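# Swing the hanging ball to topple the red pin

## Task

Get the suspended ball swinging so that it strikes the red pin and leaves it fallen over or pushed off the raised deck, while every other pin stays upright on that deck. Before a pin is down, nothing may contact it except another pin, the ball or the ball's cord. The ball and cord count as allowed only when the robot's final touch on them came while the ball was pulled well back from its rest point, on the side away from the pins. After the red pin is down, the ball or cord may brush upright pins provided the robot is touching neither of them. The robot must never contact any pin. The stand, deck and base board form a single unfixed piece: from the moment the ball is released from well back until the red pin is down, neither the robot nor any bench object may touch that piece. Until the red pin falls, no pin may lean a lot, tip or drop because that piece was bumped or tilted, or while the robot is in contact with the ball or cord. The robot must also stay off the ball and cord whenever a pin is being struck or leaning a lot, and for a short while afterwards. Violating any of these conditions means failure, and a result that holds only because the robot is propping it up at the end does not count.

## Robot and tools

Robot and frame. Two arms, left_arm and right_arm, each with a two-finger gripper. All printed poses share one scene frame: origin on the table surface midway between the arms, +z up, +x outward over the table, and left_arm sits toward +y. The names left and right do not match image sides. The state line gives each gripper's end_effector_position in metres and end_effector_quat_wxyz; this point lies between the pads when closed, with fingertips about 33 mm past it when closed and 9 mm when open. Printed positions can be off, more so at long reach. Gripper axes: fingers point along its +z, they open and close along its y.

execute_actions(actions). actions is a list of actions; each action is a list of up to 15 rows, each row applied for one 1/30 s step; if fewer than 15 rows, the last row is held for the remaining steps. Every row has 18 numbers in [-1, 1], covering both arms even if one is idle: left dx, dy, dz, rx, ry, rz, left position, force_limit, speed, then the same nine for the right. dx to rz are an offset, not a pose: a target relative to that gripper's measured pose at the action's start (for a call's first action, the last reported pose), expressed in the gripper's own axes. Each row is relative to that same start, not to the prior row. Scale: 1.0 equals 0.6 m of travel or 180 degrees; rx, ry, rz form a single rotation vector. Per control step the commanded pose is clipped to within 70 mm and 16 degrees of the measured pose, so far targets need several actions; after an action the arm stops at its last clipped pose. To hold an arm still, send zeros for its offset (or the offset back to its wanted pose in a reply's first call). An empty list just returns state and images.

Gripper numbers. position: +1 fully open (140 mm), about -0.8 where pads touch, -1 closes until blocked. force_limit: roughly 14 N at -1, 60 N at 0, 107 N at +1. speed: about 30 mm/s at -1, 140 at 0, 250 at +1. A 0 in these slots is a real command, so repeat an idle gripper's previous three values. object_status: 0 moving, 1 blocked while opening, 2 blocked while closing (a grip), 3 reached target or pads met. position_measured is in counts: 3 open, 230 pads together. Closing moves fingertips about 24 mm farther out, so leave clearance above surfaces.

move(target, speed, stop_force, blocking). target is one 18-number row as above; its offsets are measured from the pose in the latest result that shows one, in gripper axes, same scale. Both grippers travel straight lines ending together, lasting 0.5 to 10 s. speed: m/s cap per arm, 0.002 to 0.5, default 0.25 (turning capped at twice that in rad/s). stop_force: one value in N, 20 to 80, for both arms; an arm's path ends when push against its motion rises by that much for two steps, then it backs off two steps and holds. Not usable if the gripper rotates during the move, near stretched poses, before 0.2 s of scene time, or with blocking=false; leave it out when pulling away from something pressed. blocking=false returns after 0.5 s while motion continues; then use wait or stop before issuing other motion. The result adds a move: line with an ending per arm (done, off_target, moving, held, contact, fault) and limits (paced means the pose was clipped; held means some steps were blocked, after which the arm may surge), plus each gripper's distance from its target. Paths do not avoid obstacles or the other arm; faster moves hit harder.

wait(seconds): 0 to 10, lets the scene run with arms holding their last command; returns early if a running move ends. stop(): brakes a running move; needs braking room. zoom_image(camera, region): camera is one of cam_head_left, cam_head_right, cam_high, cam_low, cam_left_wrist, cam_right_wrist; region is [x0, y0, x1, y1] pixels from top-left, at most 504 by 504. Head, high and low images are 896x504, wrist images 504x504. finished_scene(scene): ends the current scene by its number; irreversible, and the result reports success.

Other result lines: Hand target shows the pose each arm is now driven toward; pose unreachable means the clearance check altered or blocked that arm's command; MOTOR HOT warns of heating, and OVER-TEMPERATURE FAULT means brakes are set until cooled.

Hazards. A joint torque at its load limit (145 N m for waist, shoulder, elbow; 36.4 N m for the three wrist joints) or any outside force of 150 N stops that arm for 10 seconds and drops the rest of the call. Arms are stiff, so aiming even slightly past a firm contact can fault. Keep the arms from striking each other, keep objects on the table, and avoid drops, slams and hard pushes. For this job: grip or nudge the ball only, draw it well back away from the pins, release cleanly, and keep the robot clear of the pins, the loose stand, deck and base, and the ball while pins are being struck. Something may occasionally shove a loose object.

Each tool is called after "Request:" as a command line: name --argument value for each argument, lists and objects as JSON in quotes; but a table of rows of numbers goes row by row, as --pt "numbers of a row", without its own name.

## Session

Request:
execute_actions --actions '[]'

Scene clock: 0.00 s.
left_arm: end_effector_position=(+0.1818, +0.7964, +0.2821) position_measured=3 object_status=3 end_effector_quat_wxyz=(+0.468, +0.842, -0.056, -0.262) | right_arm: end_effector_position=(+0.5205, -0.4122, +0.3163) position_measured=3 object_status=3 end_effector_quat_wxyz=(-0.088, +0.920, +0.168, +0.344)
Joint positions: left_arm=[ 1.084  0.808  0.912 -0.664 -2.707 -0.299] | right_arm=[-0.212 -0.144 -0.033 -0.444 -1.096  2.198]
Joint velocities: left_arm=[ 0.    -0.    -0.001  0.001 -0.     0.001] | right_arm=[-0.     0.001 -0.002  0.     0.    -0.002]
Hand target (left_arm): +0.182, +0.796, +0.282; +0.468, +0.842, -0.056, -0.262
Hand target (right_arm): +0.521, -0.412, +0.316; -0.088, +0.920, +0.168, +0.344

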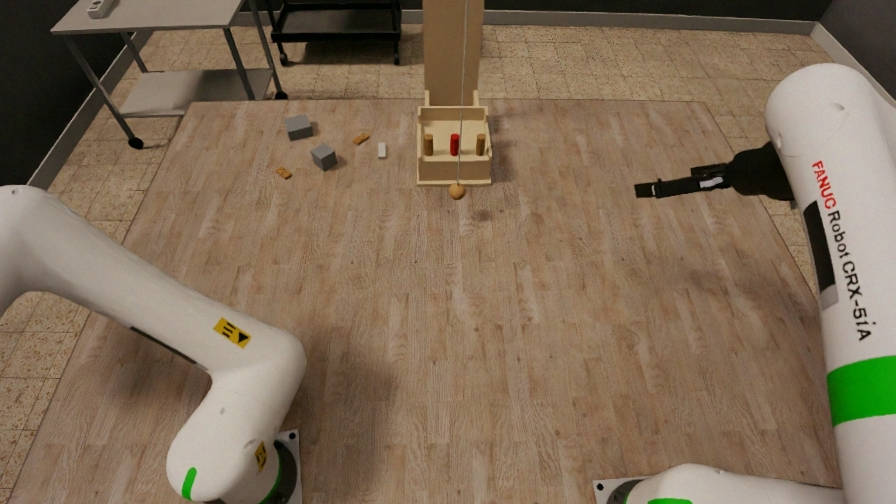

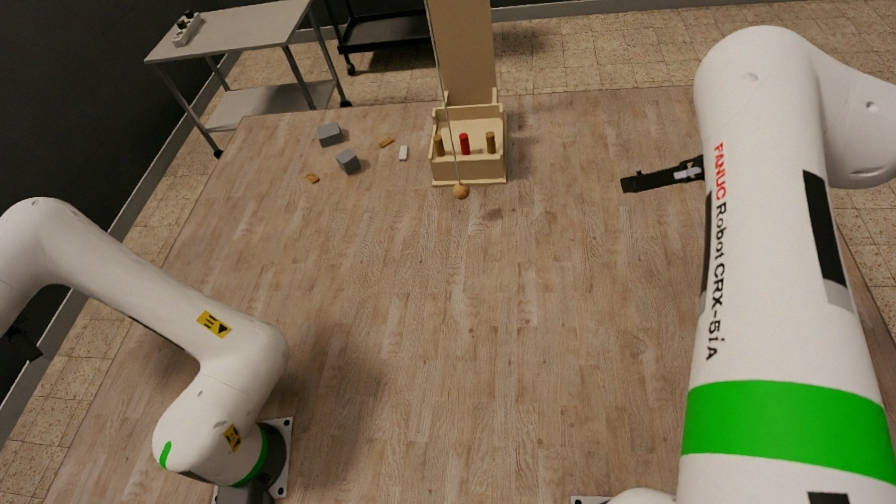

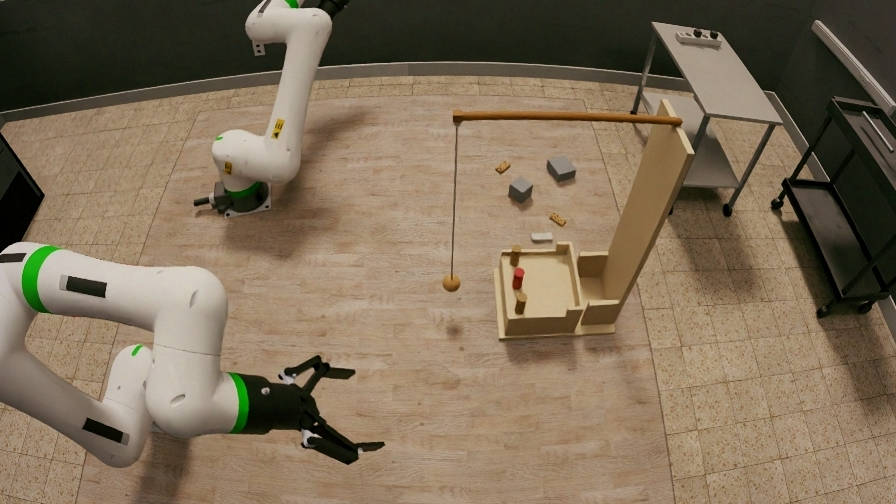

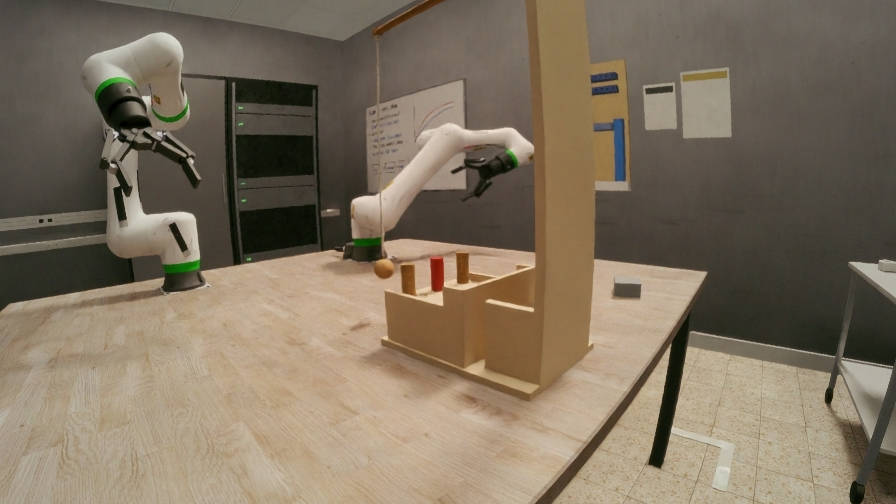

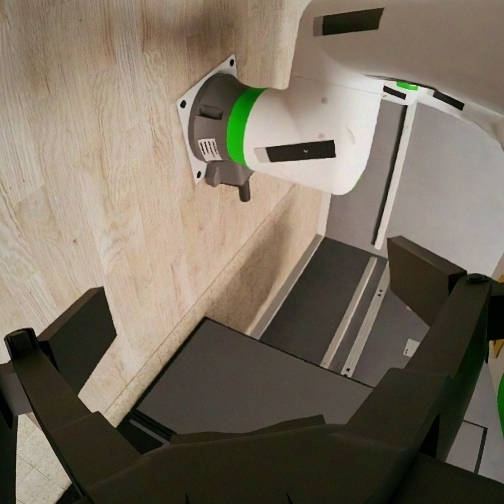

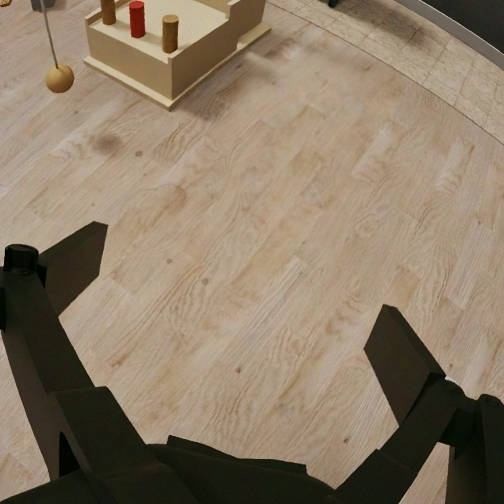

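Request:
move --target '[0,0,0,0,0,0,1,0,0,0.063,-0.545,0.538,-0.0825,-0.0605,0.0896,1,-1,1]'

Scene clock: 8.20 s.
left_arm: end_effector_position=(+0.1818, +0.7964, +0.2821) position_measured=3 object_status=3 end_effector_quat_wxyz=(+0.468, +0.842, -0.056, -0.262) | right_arm: end_effector_position=(+0.6210, -0.0084, +0.1155) position_measured=3 object_status=3 end_effector_quat_wxyz=(-0.000, +0.966, -0.000, +0.260)
Joint positions: left_arm=[ 1.084  0.808  0.912 -0.664 -2.707 -0.299] | right_arm=[ 0.748  0.394 -0.083  0.528 -0.774  0.469]
Joint velocities: left_arm=[-0.     0.     0.001  0.002  0.    -0.002] | right_arm=[ 0.     0.     0.    -0.003 -0.     0.002]
Hand target (left_arm): +0.182, +0.796, +0.282; +0.468, +0.842, -0.056, -0.262
Hand target (right_arm): +0.621, -0.008, +0.115; -0.000, +0.966, -0.000, +0.260
Off the commanded pose (left_arm): 0.000 m, 0 deg.
Off the commanded pose (right_arm): 0.001 m, 0 deg.
move: done

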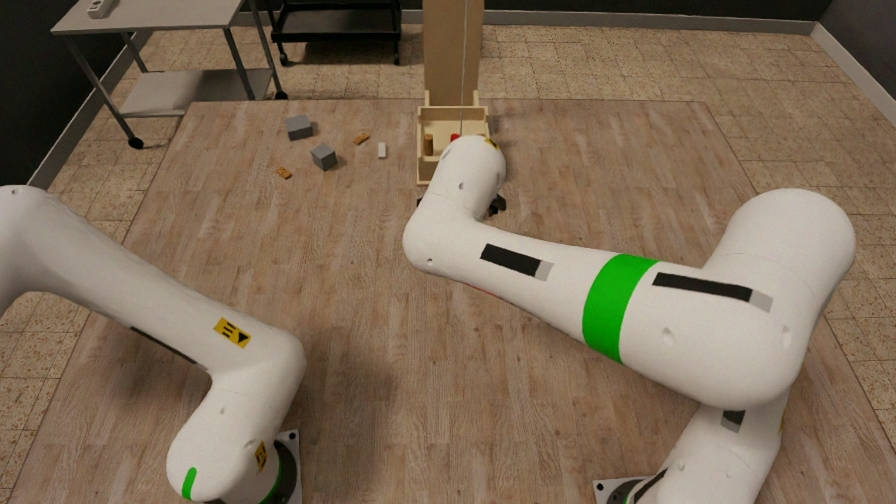

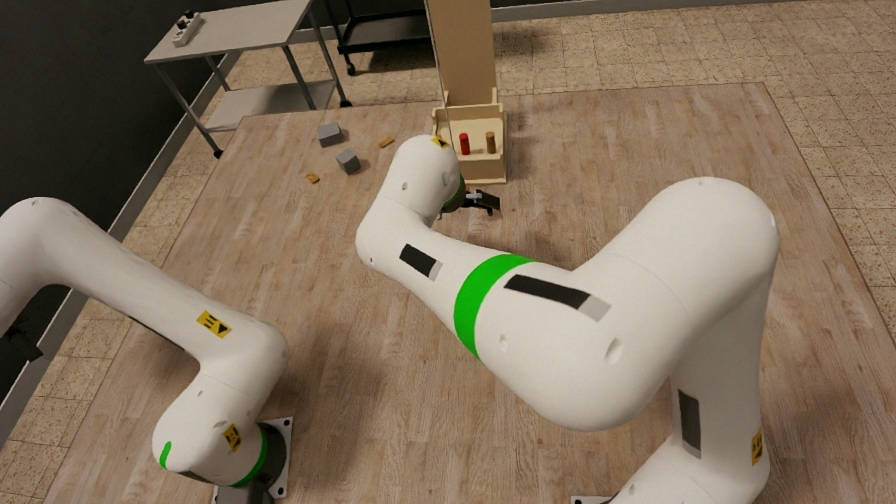

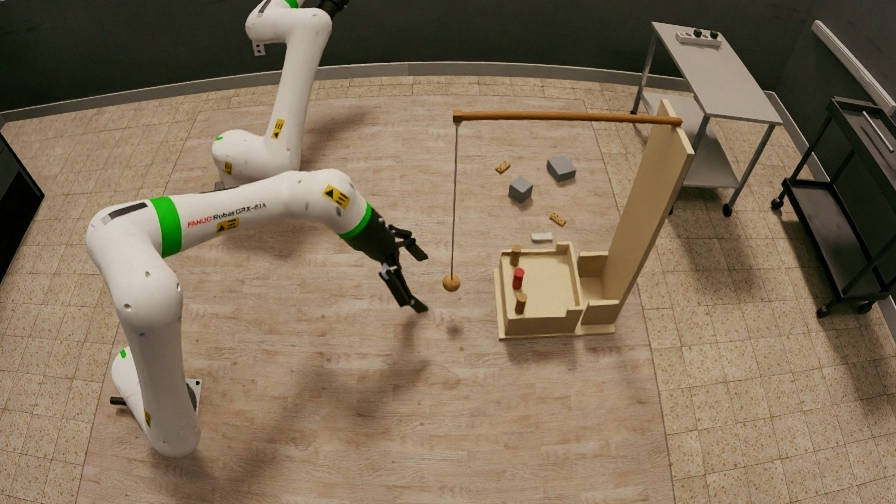

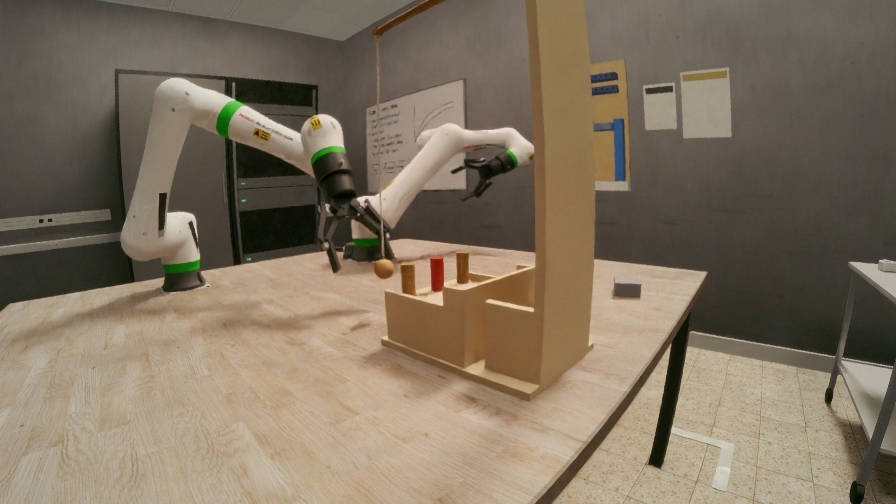

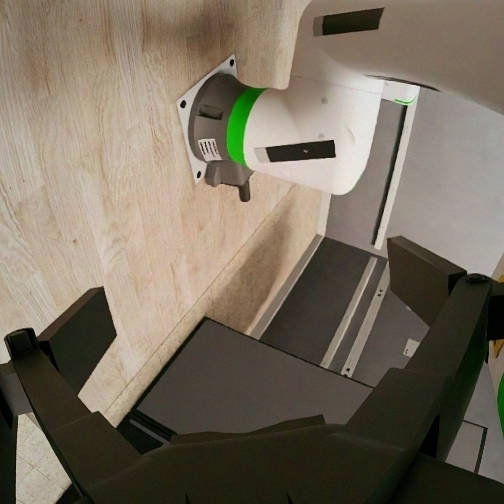

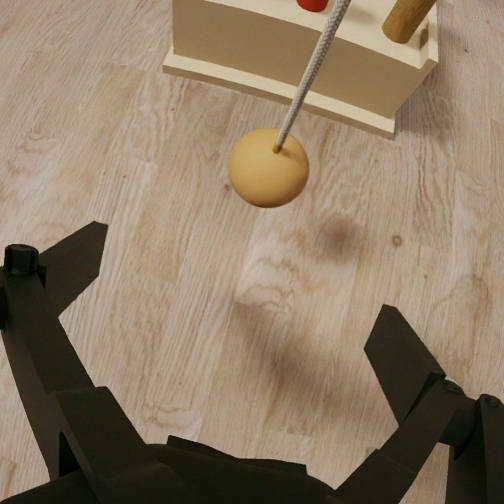

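Centered; advance ~0.066.

Request:
move --target '[0,0,0,0,0,0,1,0,0,0.095,-0.003,0.055,0,0,0,1,-1,1]' --speed 0.1

Request:
move --target '[0,0,0,0,0,0,1,0,0,0,0,0,0,0,0,-1,-1,0]'

Scene clock: 11.10 s.
left_arm: end_effector_position=(+0.1818, +0.7964, +0.2821) position_measured=3 object_status=3 end_effector_quat_wxyz=(+0.468, +0.842, -0.056, -0.262) | right_arm: end_effector_position=(+0.6868, -0.0067, +0.1154) position_measured=3 object_status=3 end_effector_quat_wxyz=(-0.000, +0.966, -0.000, +0.260)
Joint positions: left_arm=[ 1.084  0.808  0.912 -0.664 -2.707 -0.299] | right_arm=[ 0.681  0.532  0.13   0.469 -0.812  0.593]
Joint velocities: left_arm=[ 0.     0.     0.     0.001 -0.001  0.   ] | right_arm=[ 0.     0.001  0.     0.001 -0.     0.   ]
Hand target (left_arm): +0.182, +0.796, +0.282; +0.468, +0.842, -0.056, -0.262
Hand target (right_arm): +0.687, -0.007, +0.115; -0.000, +0.966, -0.000, +0.260
Off the commanded pose (left_arm): 0.000 m, 0 deg.
Off the commanded pose (right_arm): 0.000 m, 0 deg.
move: done

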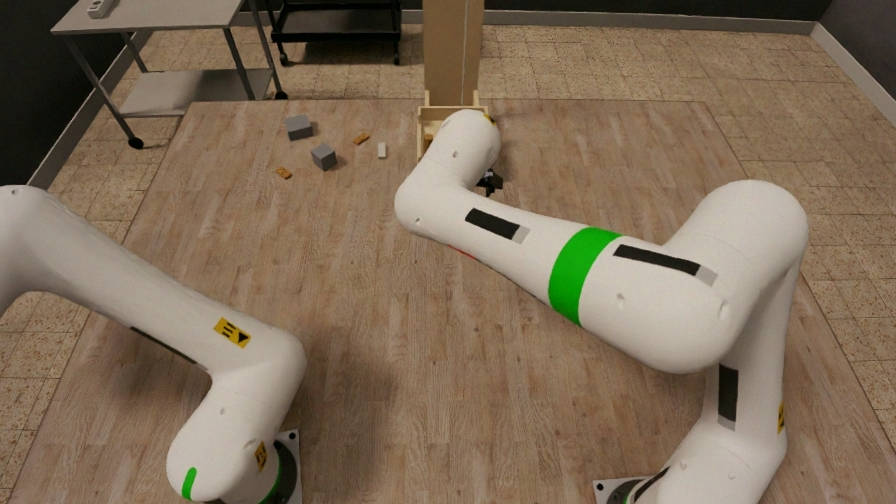

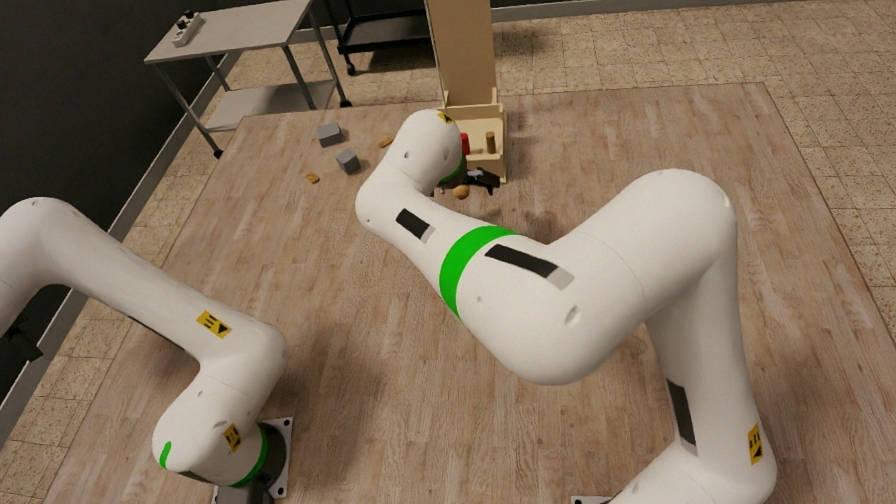

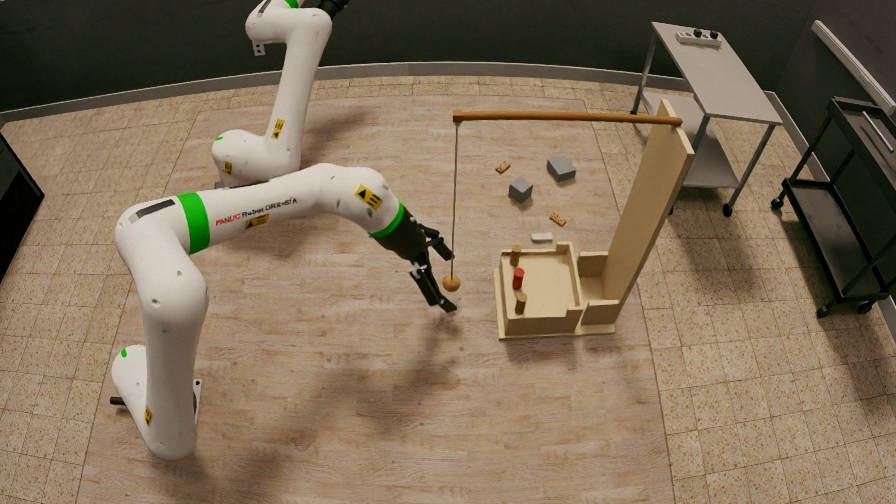

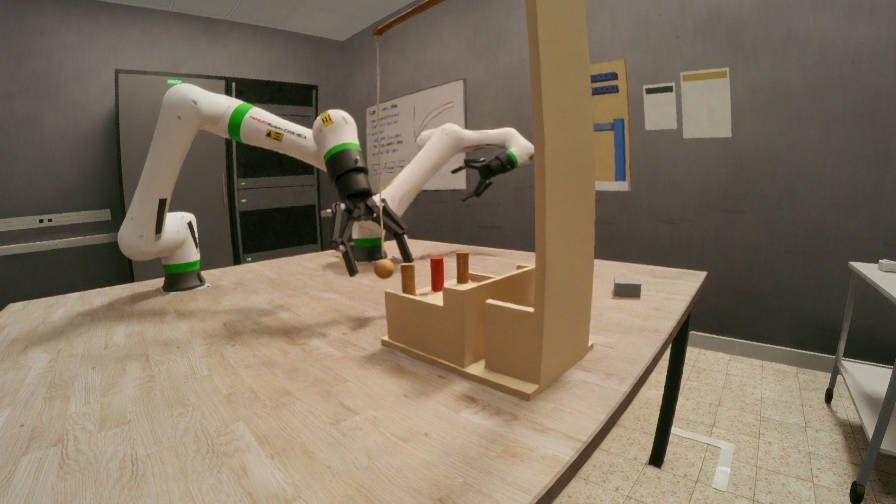

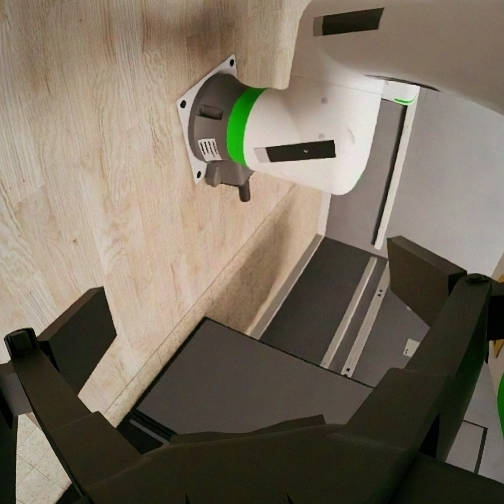

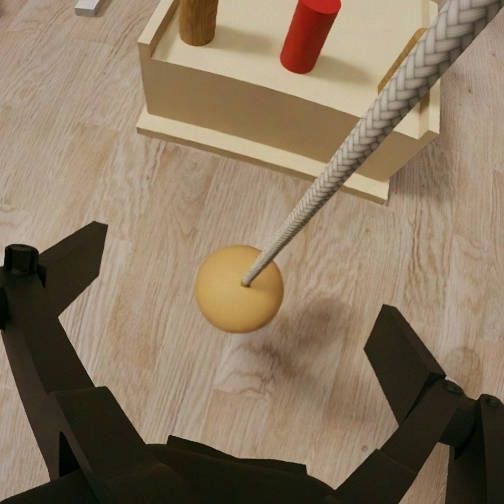

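Scene clock: 12.07 s.
left_arm: end_effector_position=(+0.1818, +0.7964, +0.2821) position_measured=3 object_status=3 end_effector_quat_wxyz=(+0.468, +0.842, -0.056, -0.262) | right_arm: end_effector_position=(+0.6868, -0.0067, +0.1154) position_measured=167 object_status=2 end_effector_quat_wxyz=(-0.000, +0.966, -0.000, +0.260)
Joint positions: left_arm=[ 1.084  0.808  0.912 -0.664 -2.707 -0.299] | right_arm=[ 0.681  0.532  0.13   0.469 -0.812  0.593]
Joint velocities: left_arm=[ 0.    -0.    -0.    -0.    -0.001  0.   ] | right_arm=[-0.    -0.001 -0.001  0.002 -0.     0.002]
Hand target (left_arm): +0.182, +0.796, +0.282; +0.468, +0.842, -0.056, -0.262
Hand target (right_arm): +0.687, -0.007, +0.115; -0.000, +0.966, -0.000, +0.260
Off the commanded pose (left_arm): 0.000 m, 0 deg.
Off the commanded pose (right_arm): 0.000 m, 0 deg.
move: done

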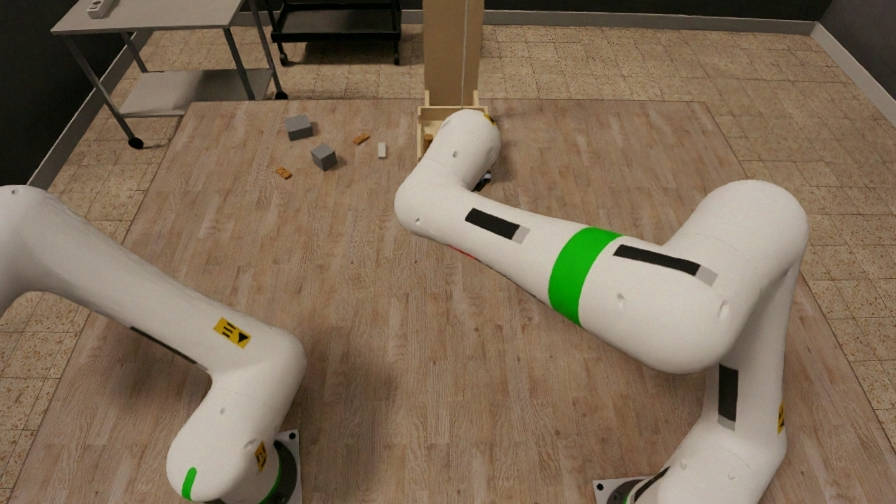

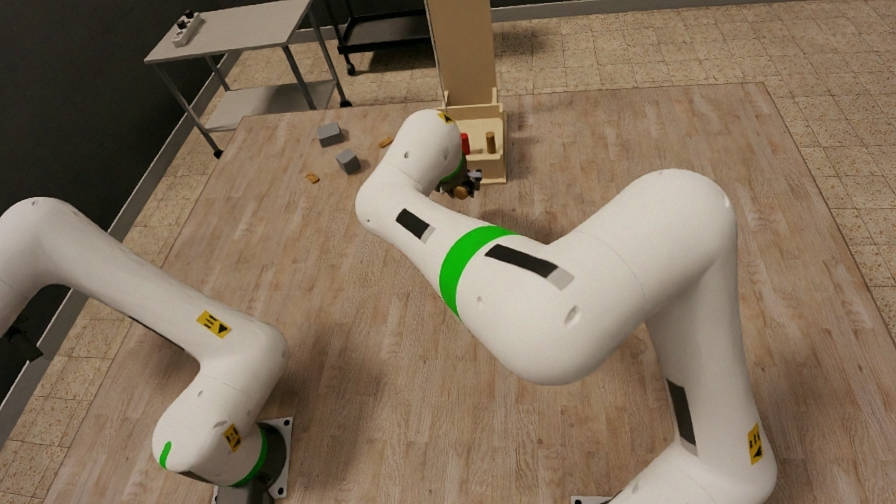

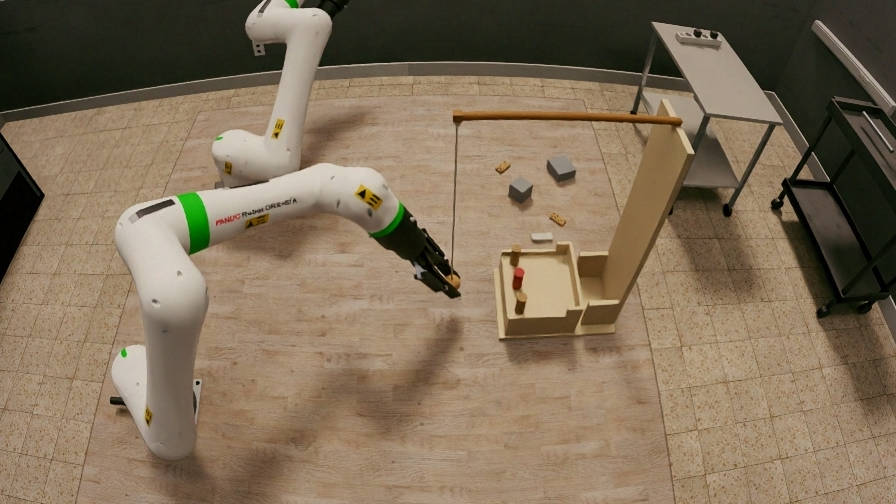

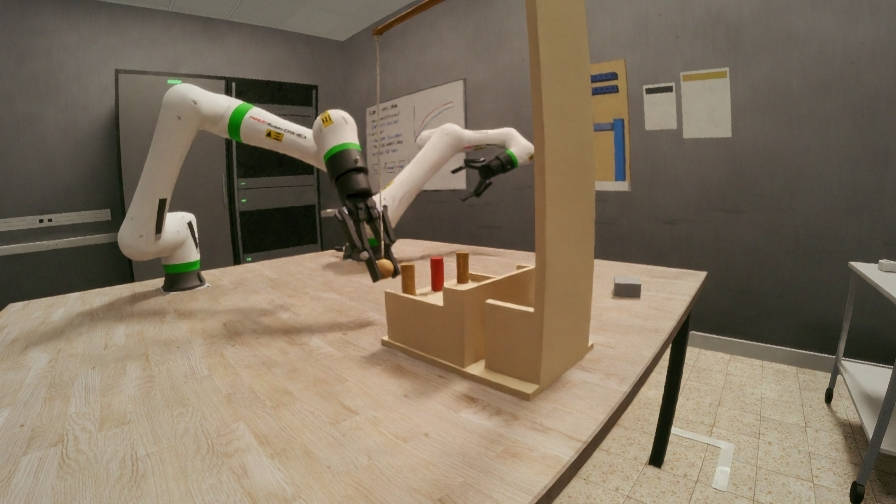

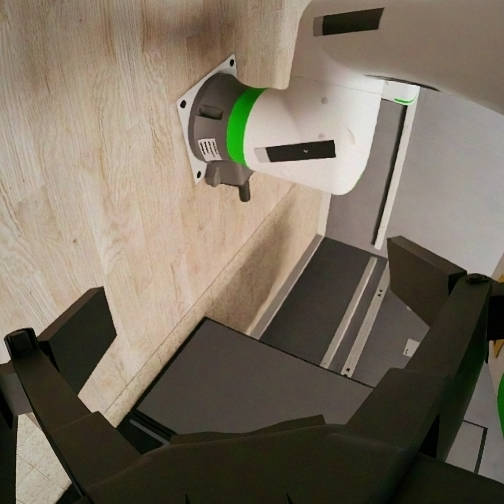

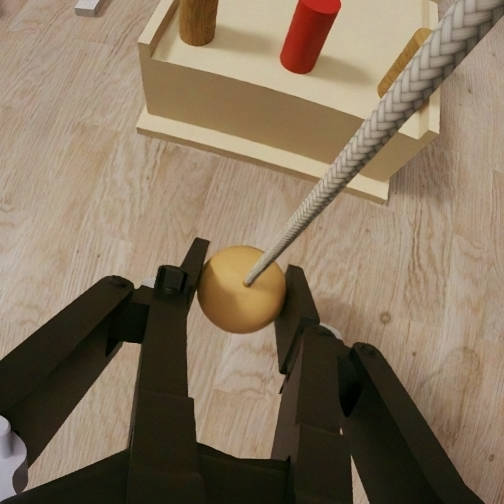

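Request:
move --target '[0,0,0,0,0,0,1,0,0,-0.287,0,-0.304,0,0,0,-1,-1,0]' --speed 0.15

Request:
execute_actions --actions '[[[0,0,0,0,0,0,1,0,0,0,0,0,0,0,0,1,-1,1],[0,0,0,0,0,0,1,0,0,0,0,0,0,0,0,1,-1,1],[0,0,0,0,0,0,1,0,0,0,0,0,0,0,0,1,-1,1],[0,0,0,0,0,0,1,0,0,0,0,0,0,0,0,1,-1,1],[0,0,0,0,0,0,1,0,0,0,0,0,0,0,0,1,-1,1],[0,0,0,0,0,0,1,0,0,0,0,0,0,0,0,1,-1,1],[0,0,0,0,0,0,1,0,0,-0.1,0,-0.1,0,0,0,1,-1,1]],[[0,0,0,0,0,0,1,0,0,-0.05,0,-0.05,0,0,0,1,-1,1]]]'

Request:
wait --seconds 2

Scene clock: 19.63 s.
left_arm: end_effector_position=(+0.1818, +0.7964, +0.2821) position_measured=3 object_status=3 end_effector_quat_wxyz=(+0.468, +0.842, -0.056, -0.262) | right_arm: end_effector_position=(+0.4464, -0.0065, +0.1876) position_measured=167 object_status=2 end_effector_quat_wxyz=(-0.000, +0.966, -0.000, +0.260)
Joint positions: left_arm=[ 1.084  0.808  0.912 -0.664 -2.707 -0.299] | right_arm=[ 1.024  0.021 -0.366  0.553 -0.982  0.249]
Joint velocities: left_arm=[-0.    -0.    -0.001  0.     0.    -0.001] | right_arm=[ 0.     0.     0.    -0.     0.     0.002]
Hand target (left_arm): +0.182, +0.796, +0.282; +0.468, +0.842, -0.056, -0.262
Hand target (right_arm): +0.446, -0.006, +0.188; -0.000, +0.966, -0.000, +0.260
Off the commanded pose (left_arm): 0.000 m, 0 deg.
Off the commanded pose (right_arm): 0.001 m, 0 deg.
move: done

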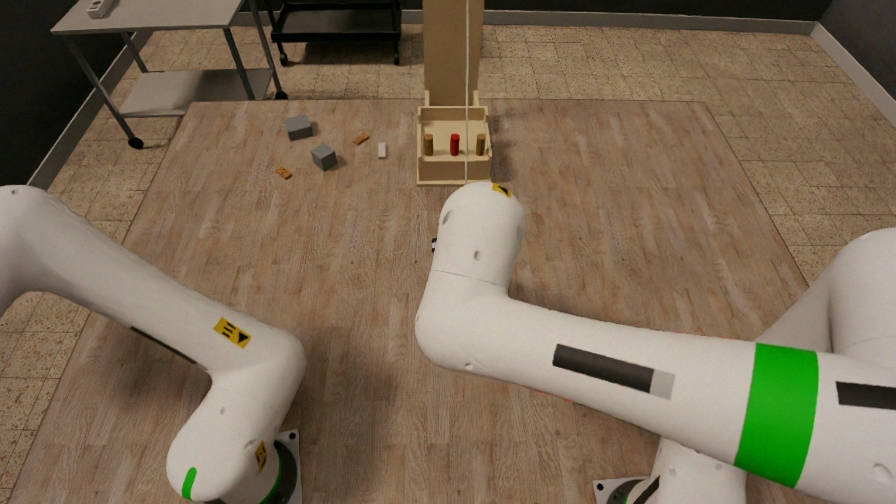

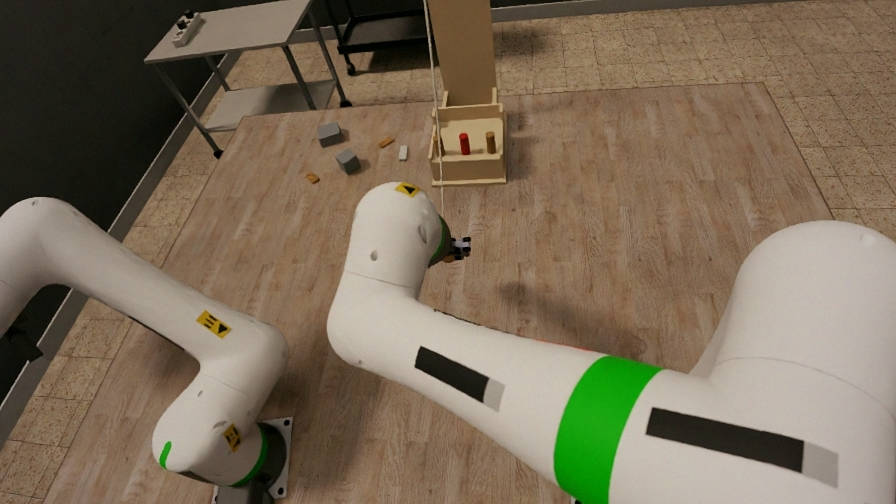

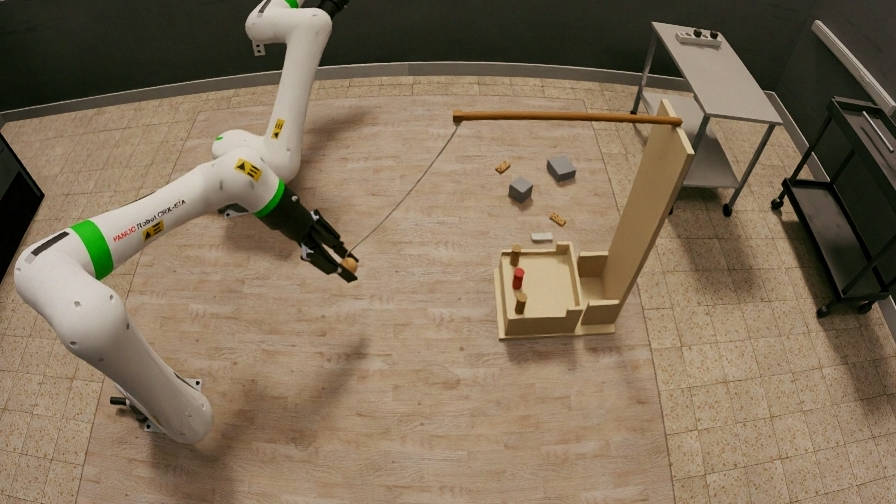

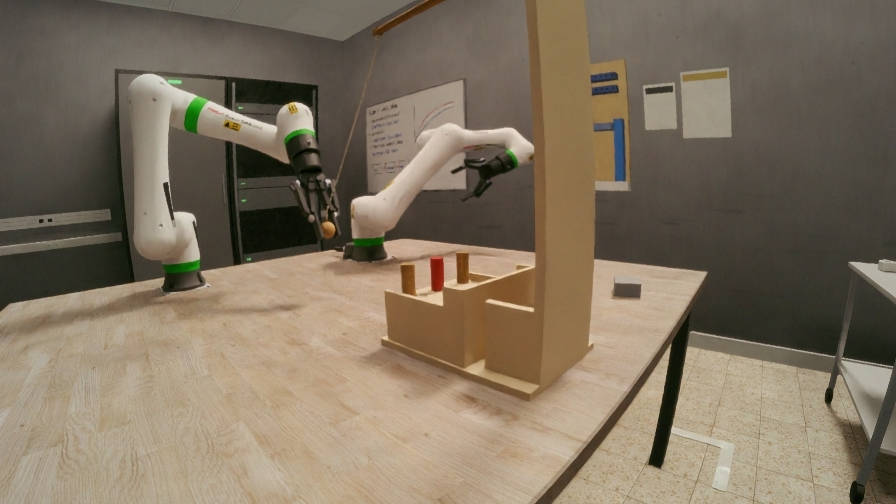

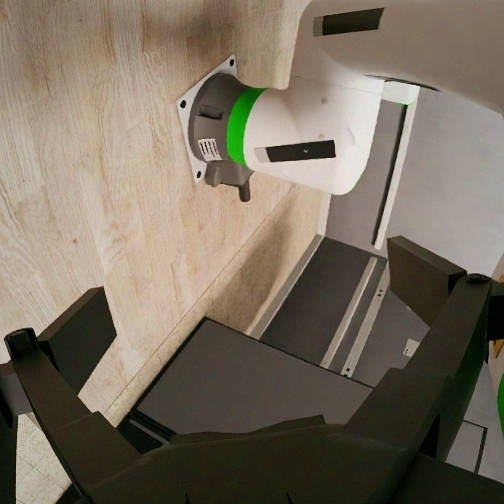

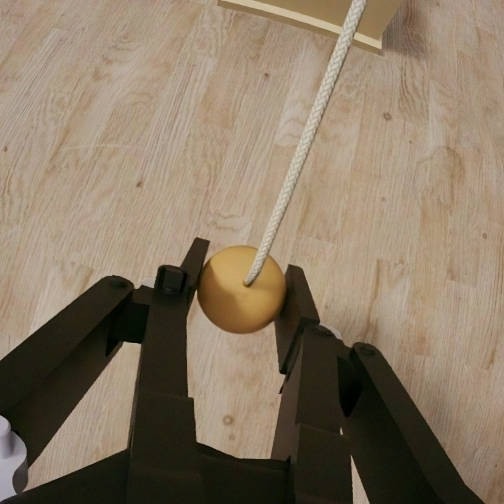

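Scene clock: 20.63 s.
left_arm: end_effector_position=(+0.1818, +0.7964, +0.2821) position_measured=3 object_status=3 end_effector_quat_wxyz=(+0.468, +0.842, -0.056, -0.262) | right_arm: end_effector_position=(+0.3415, -0.0065, +0.2144) position_measured=3 object_status=3 end_effector_quat_wxyz=(-0.001, +0.966, +0.000, +0.258)
Joint positions: left_arm=[ 1.084  0.808  0.912 -0.664 -2.707 -0.299] | right_arm=[ 1.265 -0.16  -0.469  0.549 -1.165  0.078]
Joint velocities: left_arm=[-0.     0.     0.001  0.     0.001  0.   ] | right_arm=[-0.    -0.002  0.001  0.002 -0.     0.   ]
Hand target (left_arm): +0.182, +0.796, +0.282; +0.468, +0.842, -0.056, -0.262
Hand target (right_arm): +0.342, -0.006, +0.214; -0.001, +0.966, +0.000, +0.258
Off the commanded pose (left_arm): 0.000 m, 0 deg.
Off the commanded pose (right_arm): 0.000 m, 0 deg.

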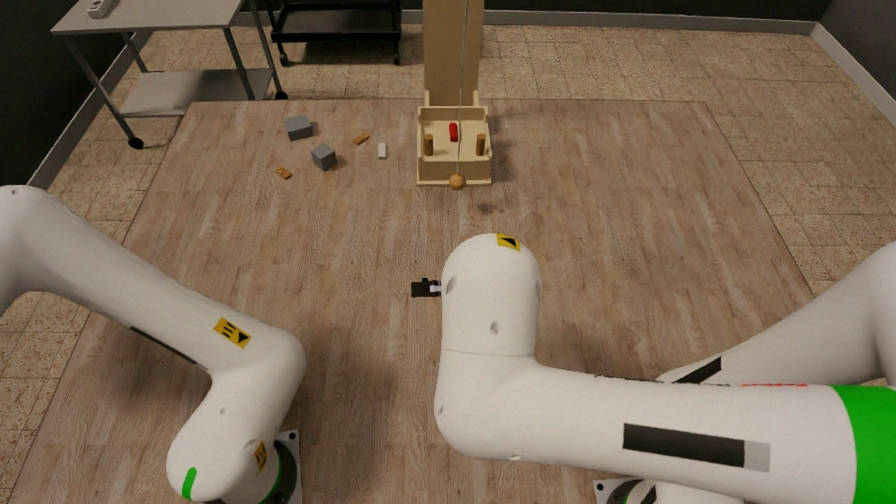

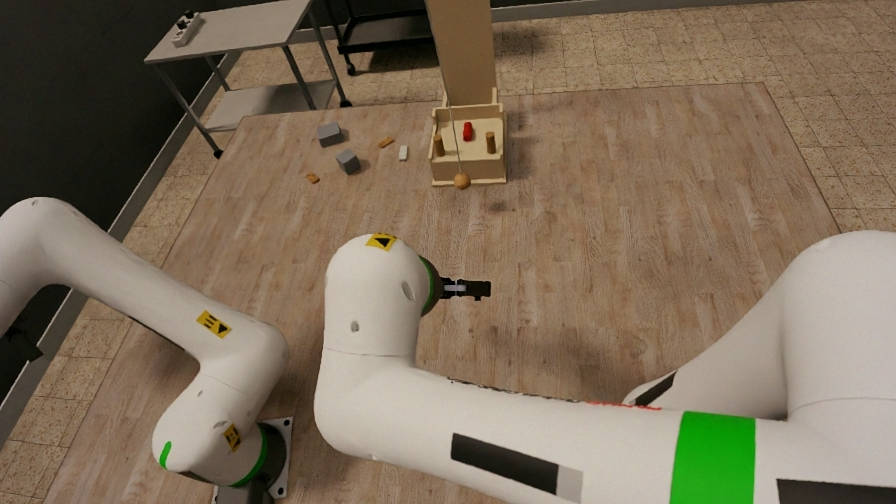

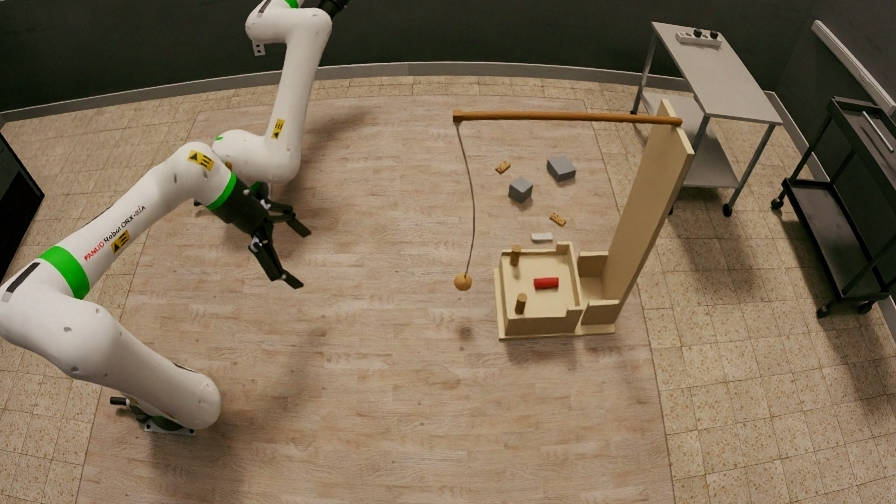

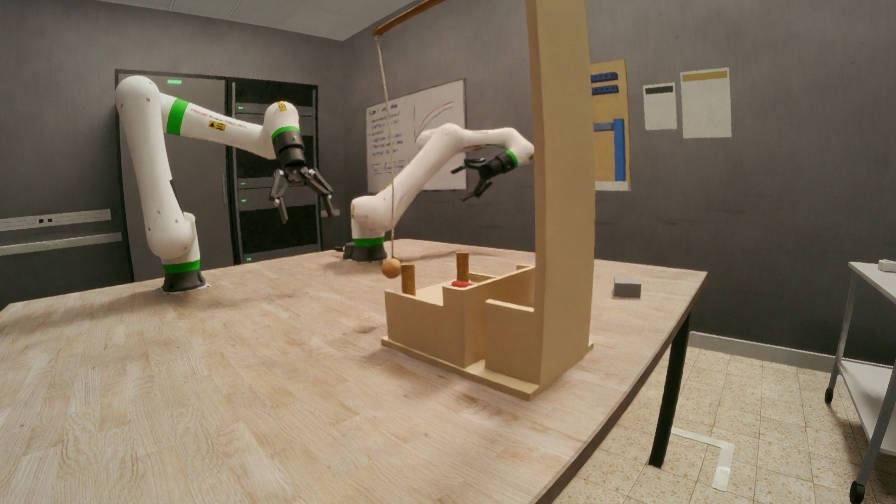

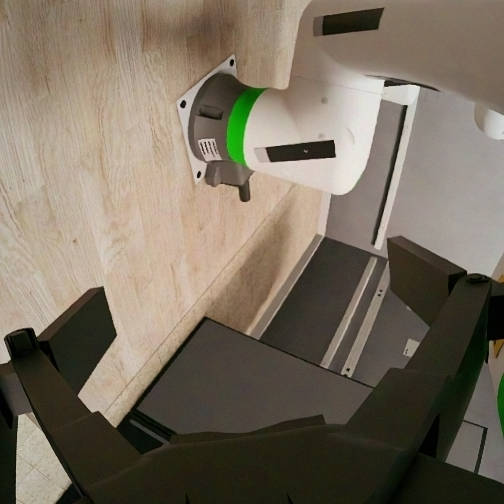

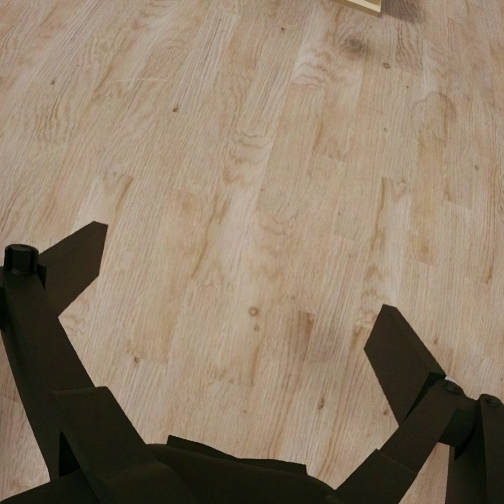

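Scene clock: 22.63 s.
left_arm: end_effector_position=(+0.1818, +0.7964, +0.2821) position_measured=3 object_status=3 end_effector_quat_wxyz=(+0.468, +0.842, -0.056, -0.262) | right_arm: end_effector_position=(+0.3416, -0.0065, +0.2145) position_measured=3 object_status=3 end_effector_quat_wxyz=(-0.001, +0.966, +0.000, +0.258)
Joint positions: left_arm=[ 1.084  0.808  0.912 -0.664 -2.707 -0.299] | right_arm=[ 1.265 -0.16  -0.469  0.55  -1.165  0.078]
Joint velocities: left_arm=[-0.     0.    -0.     0.002 -0.001  0.001] | right_arm=[-0.001 -0.003  0.001  0.001 -0.    -0.001]
Hand target (left_arm): +0.182, +0.796, +0.282; +0.468, +0.842, -0.056, -0.262
Hand target (right_arm): +0.342, -0.006, +0.214; -0.001, +0.966, +0.000, +0.258
Off the commanded pose (left_arm): 0.000 m, 0 deg.
Off the commanded pose (right_arm): 0.000 m, 0 deg.
wait: 2.00 s; at rest by 0.17 s

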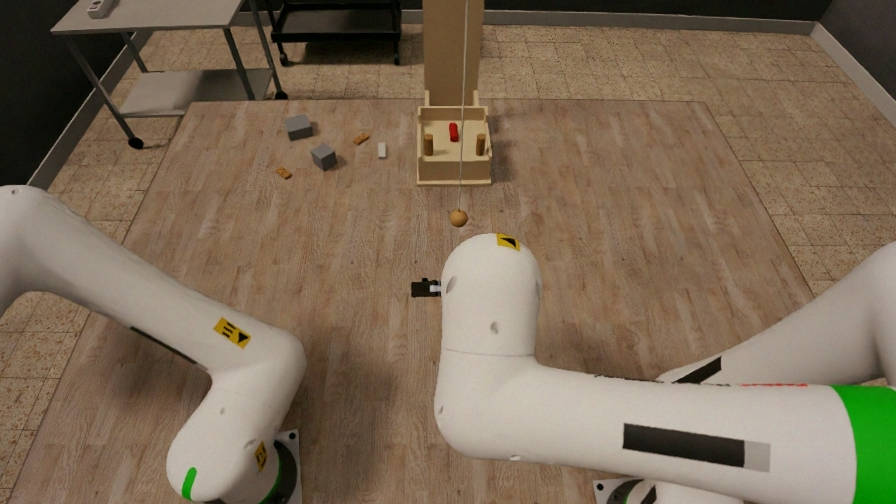

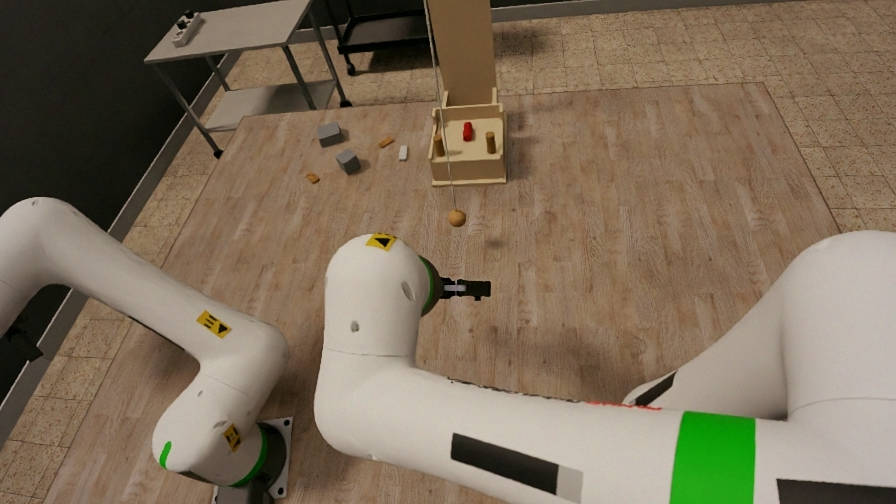

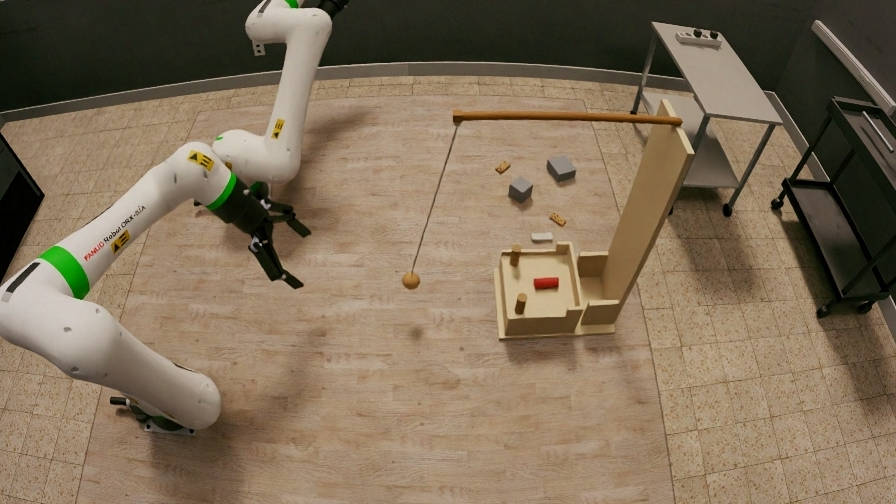

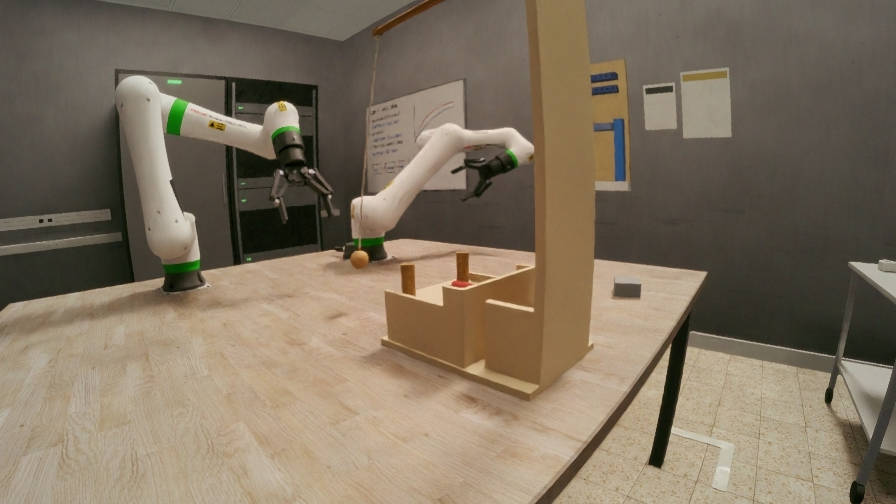

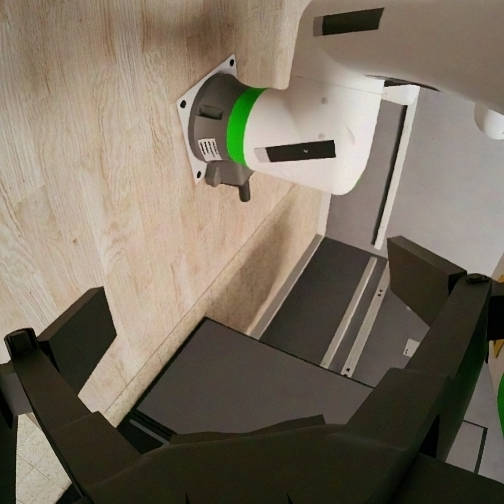

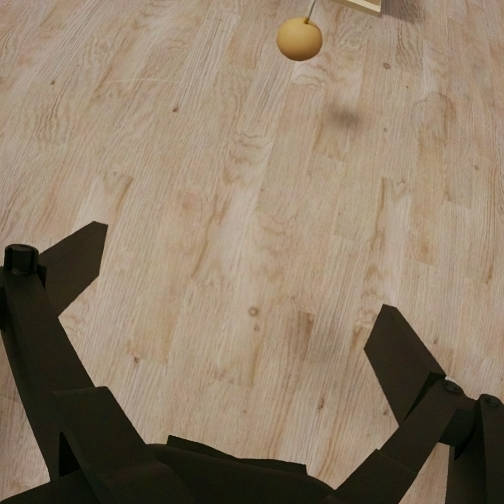

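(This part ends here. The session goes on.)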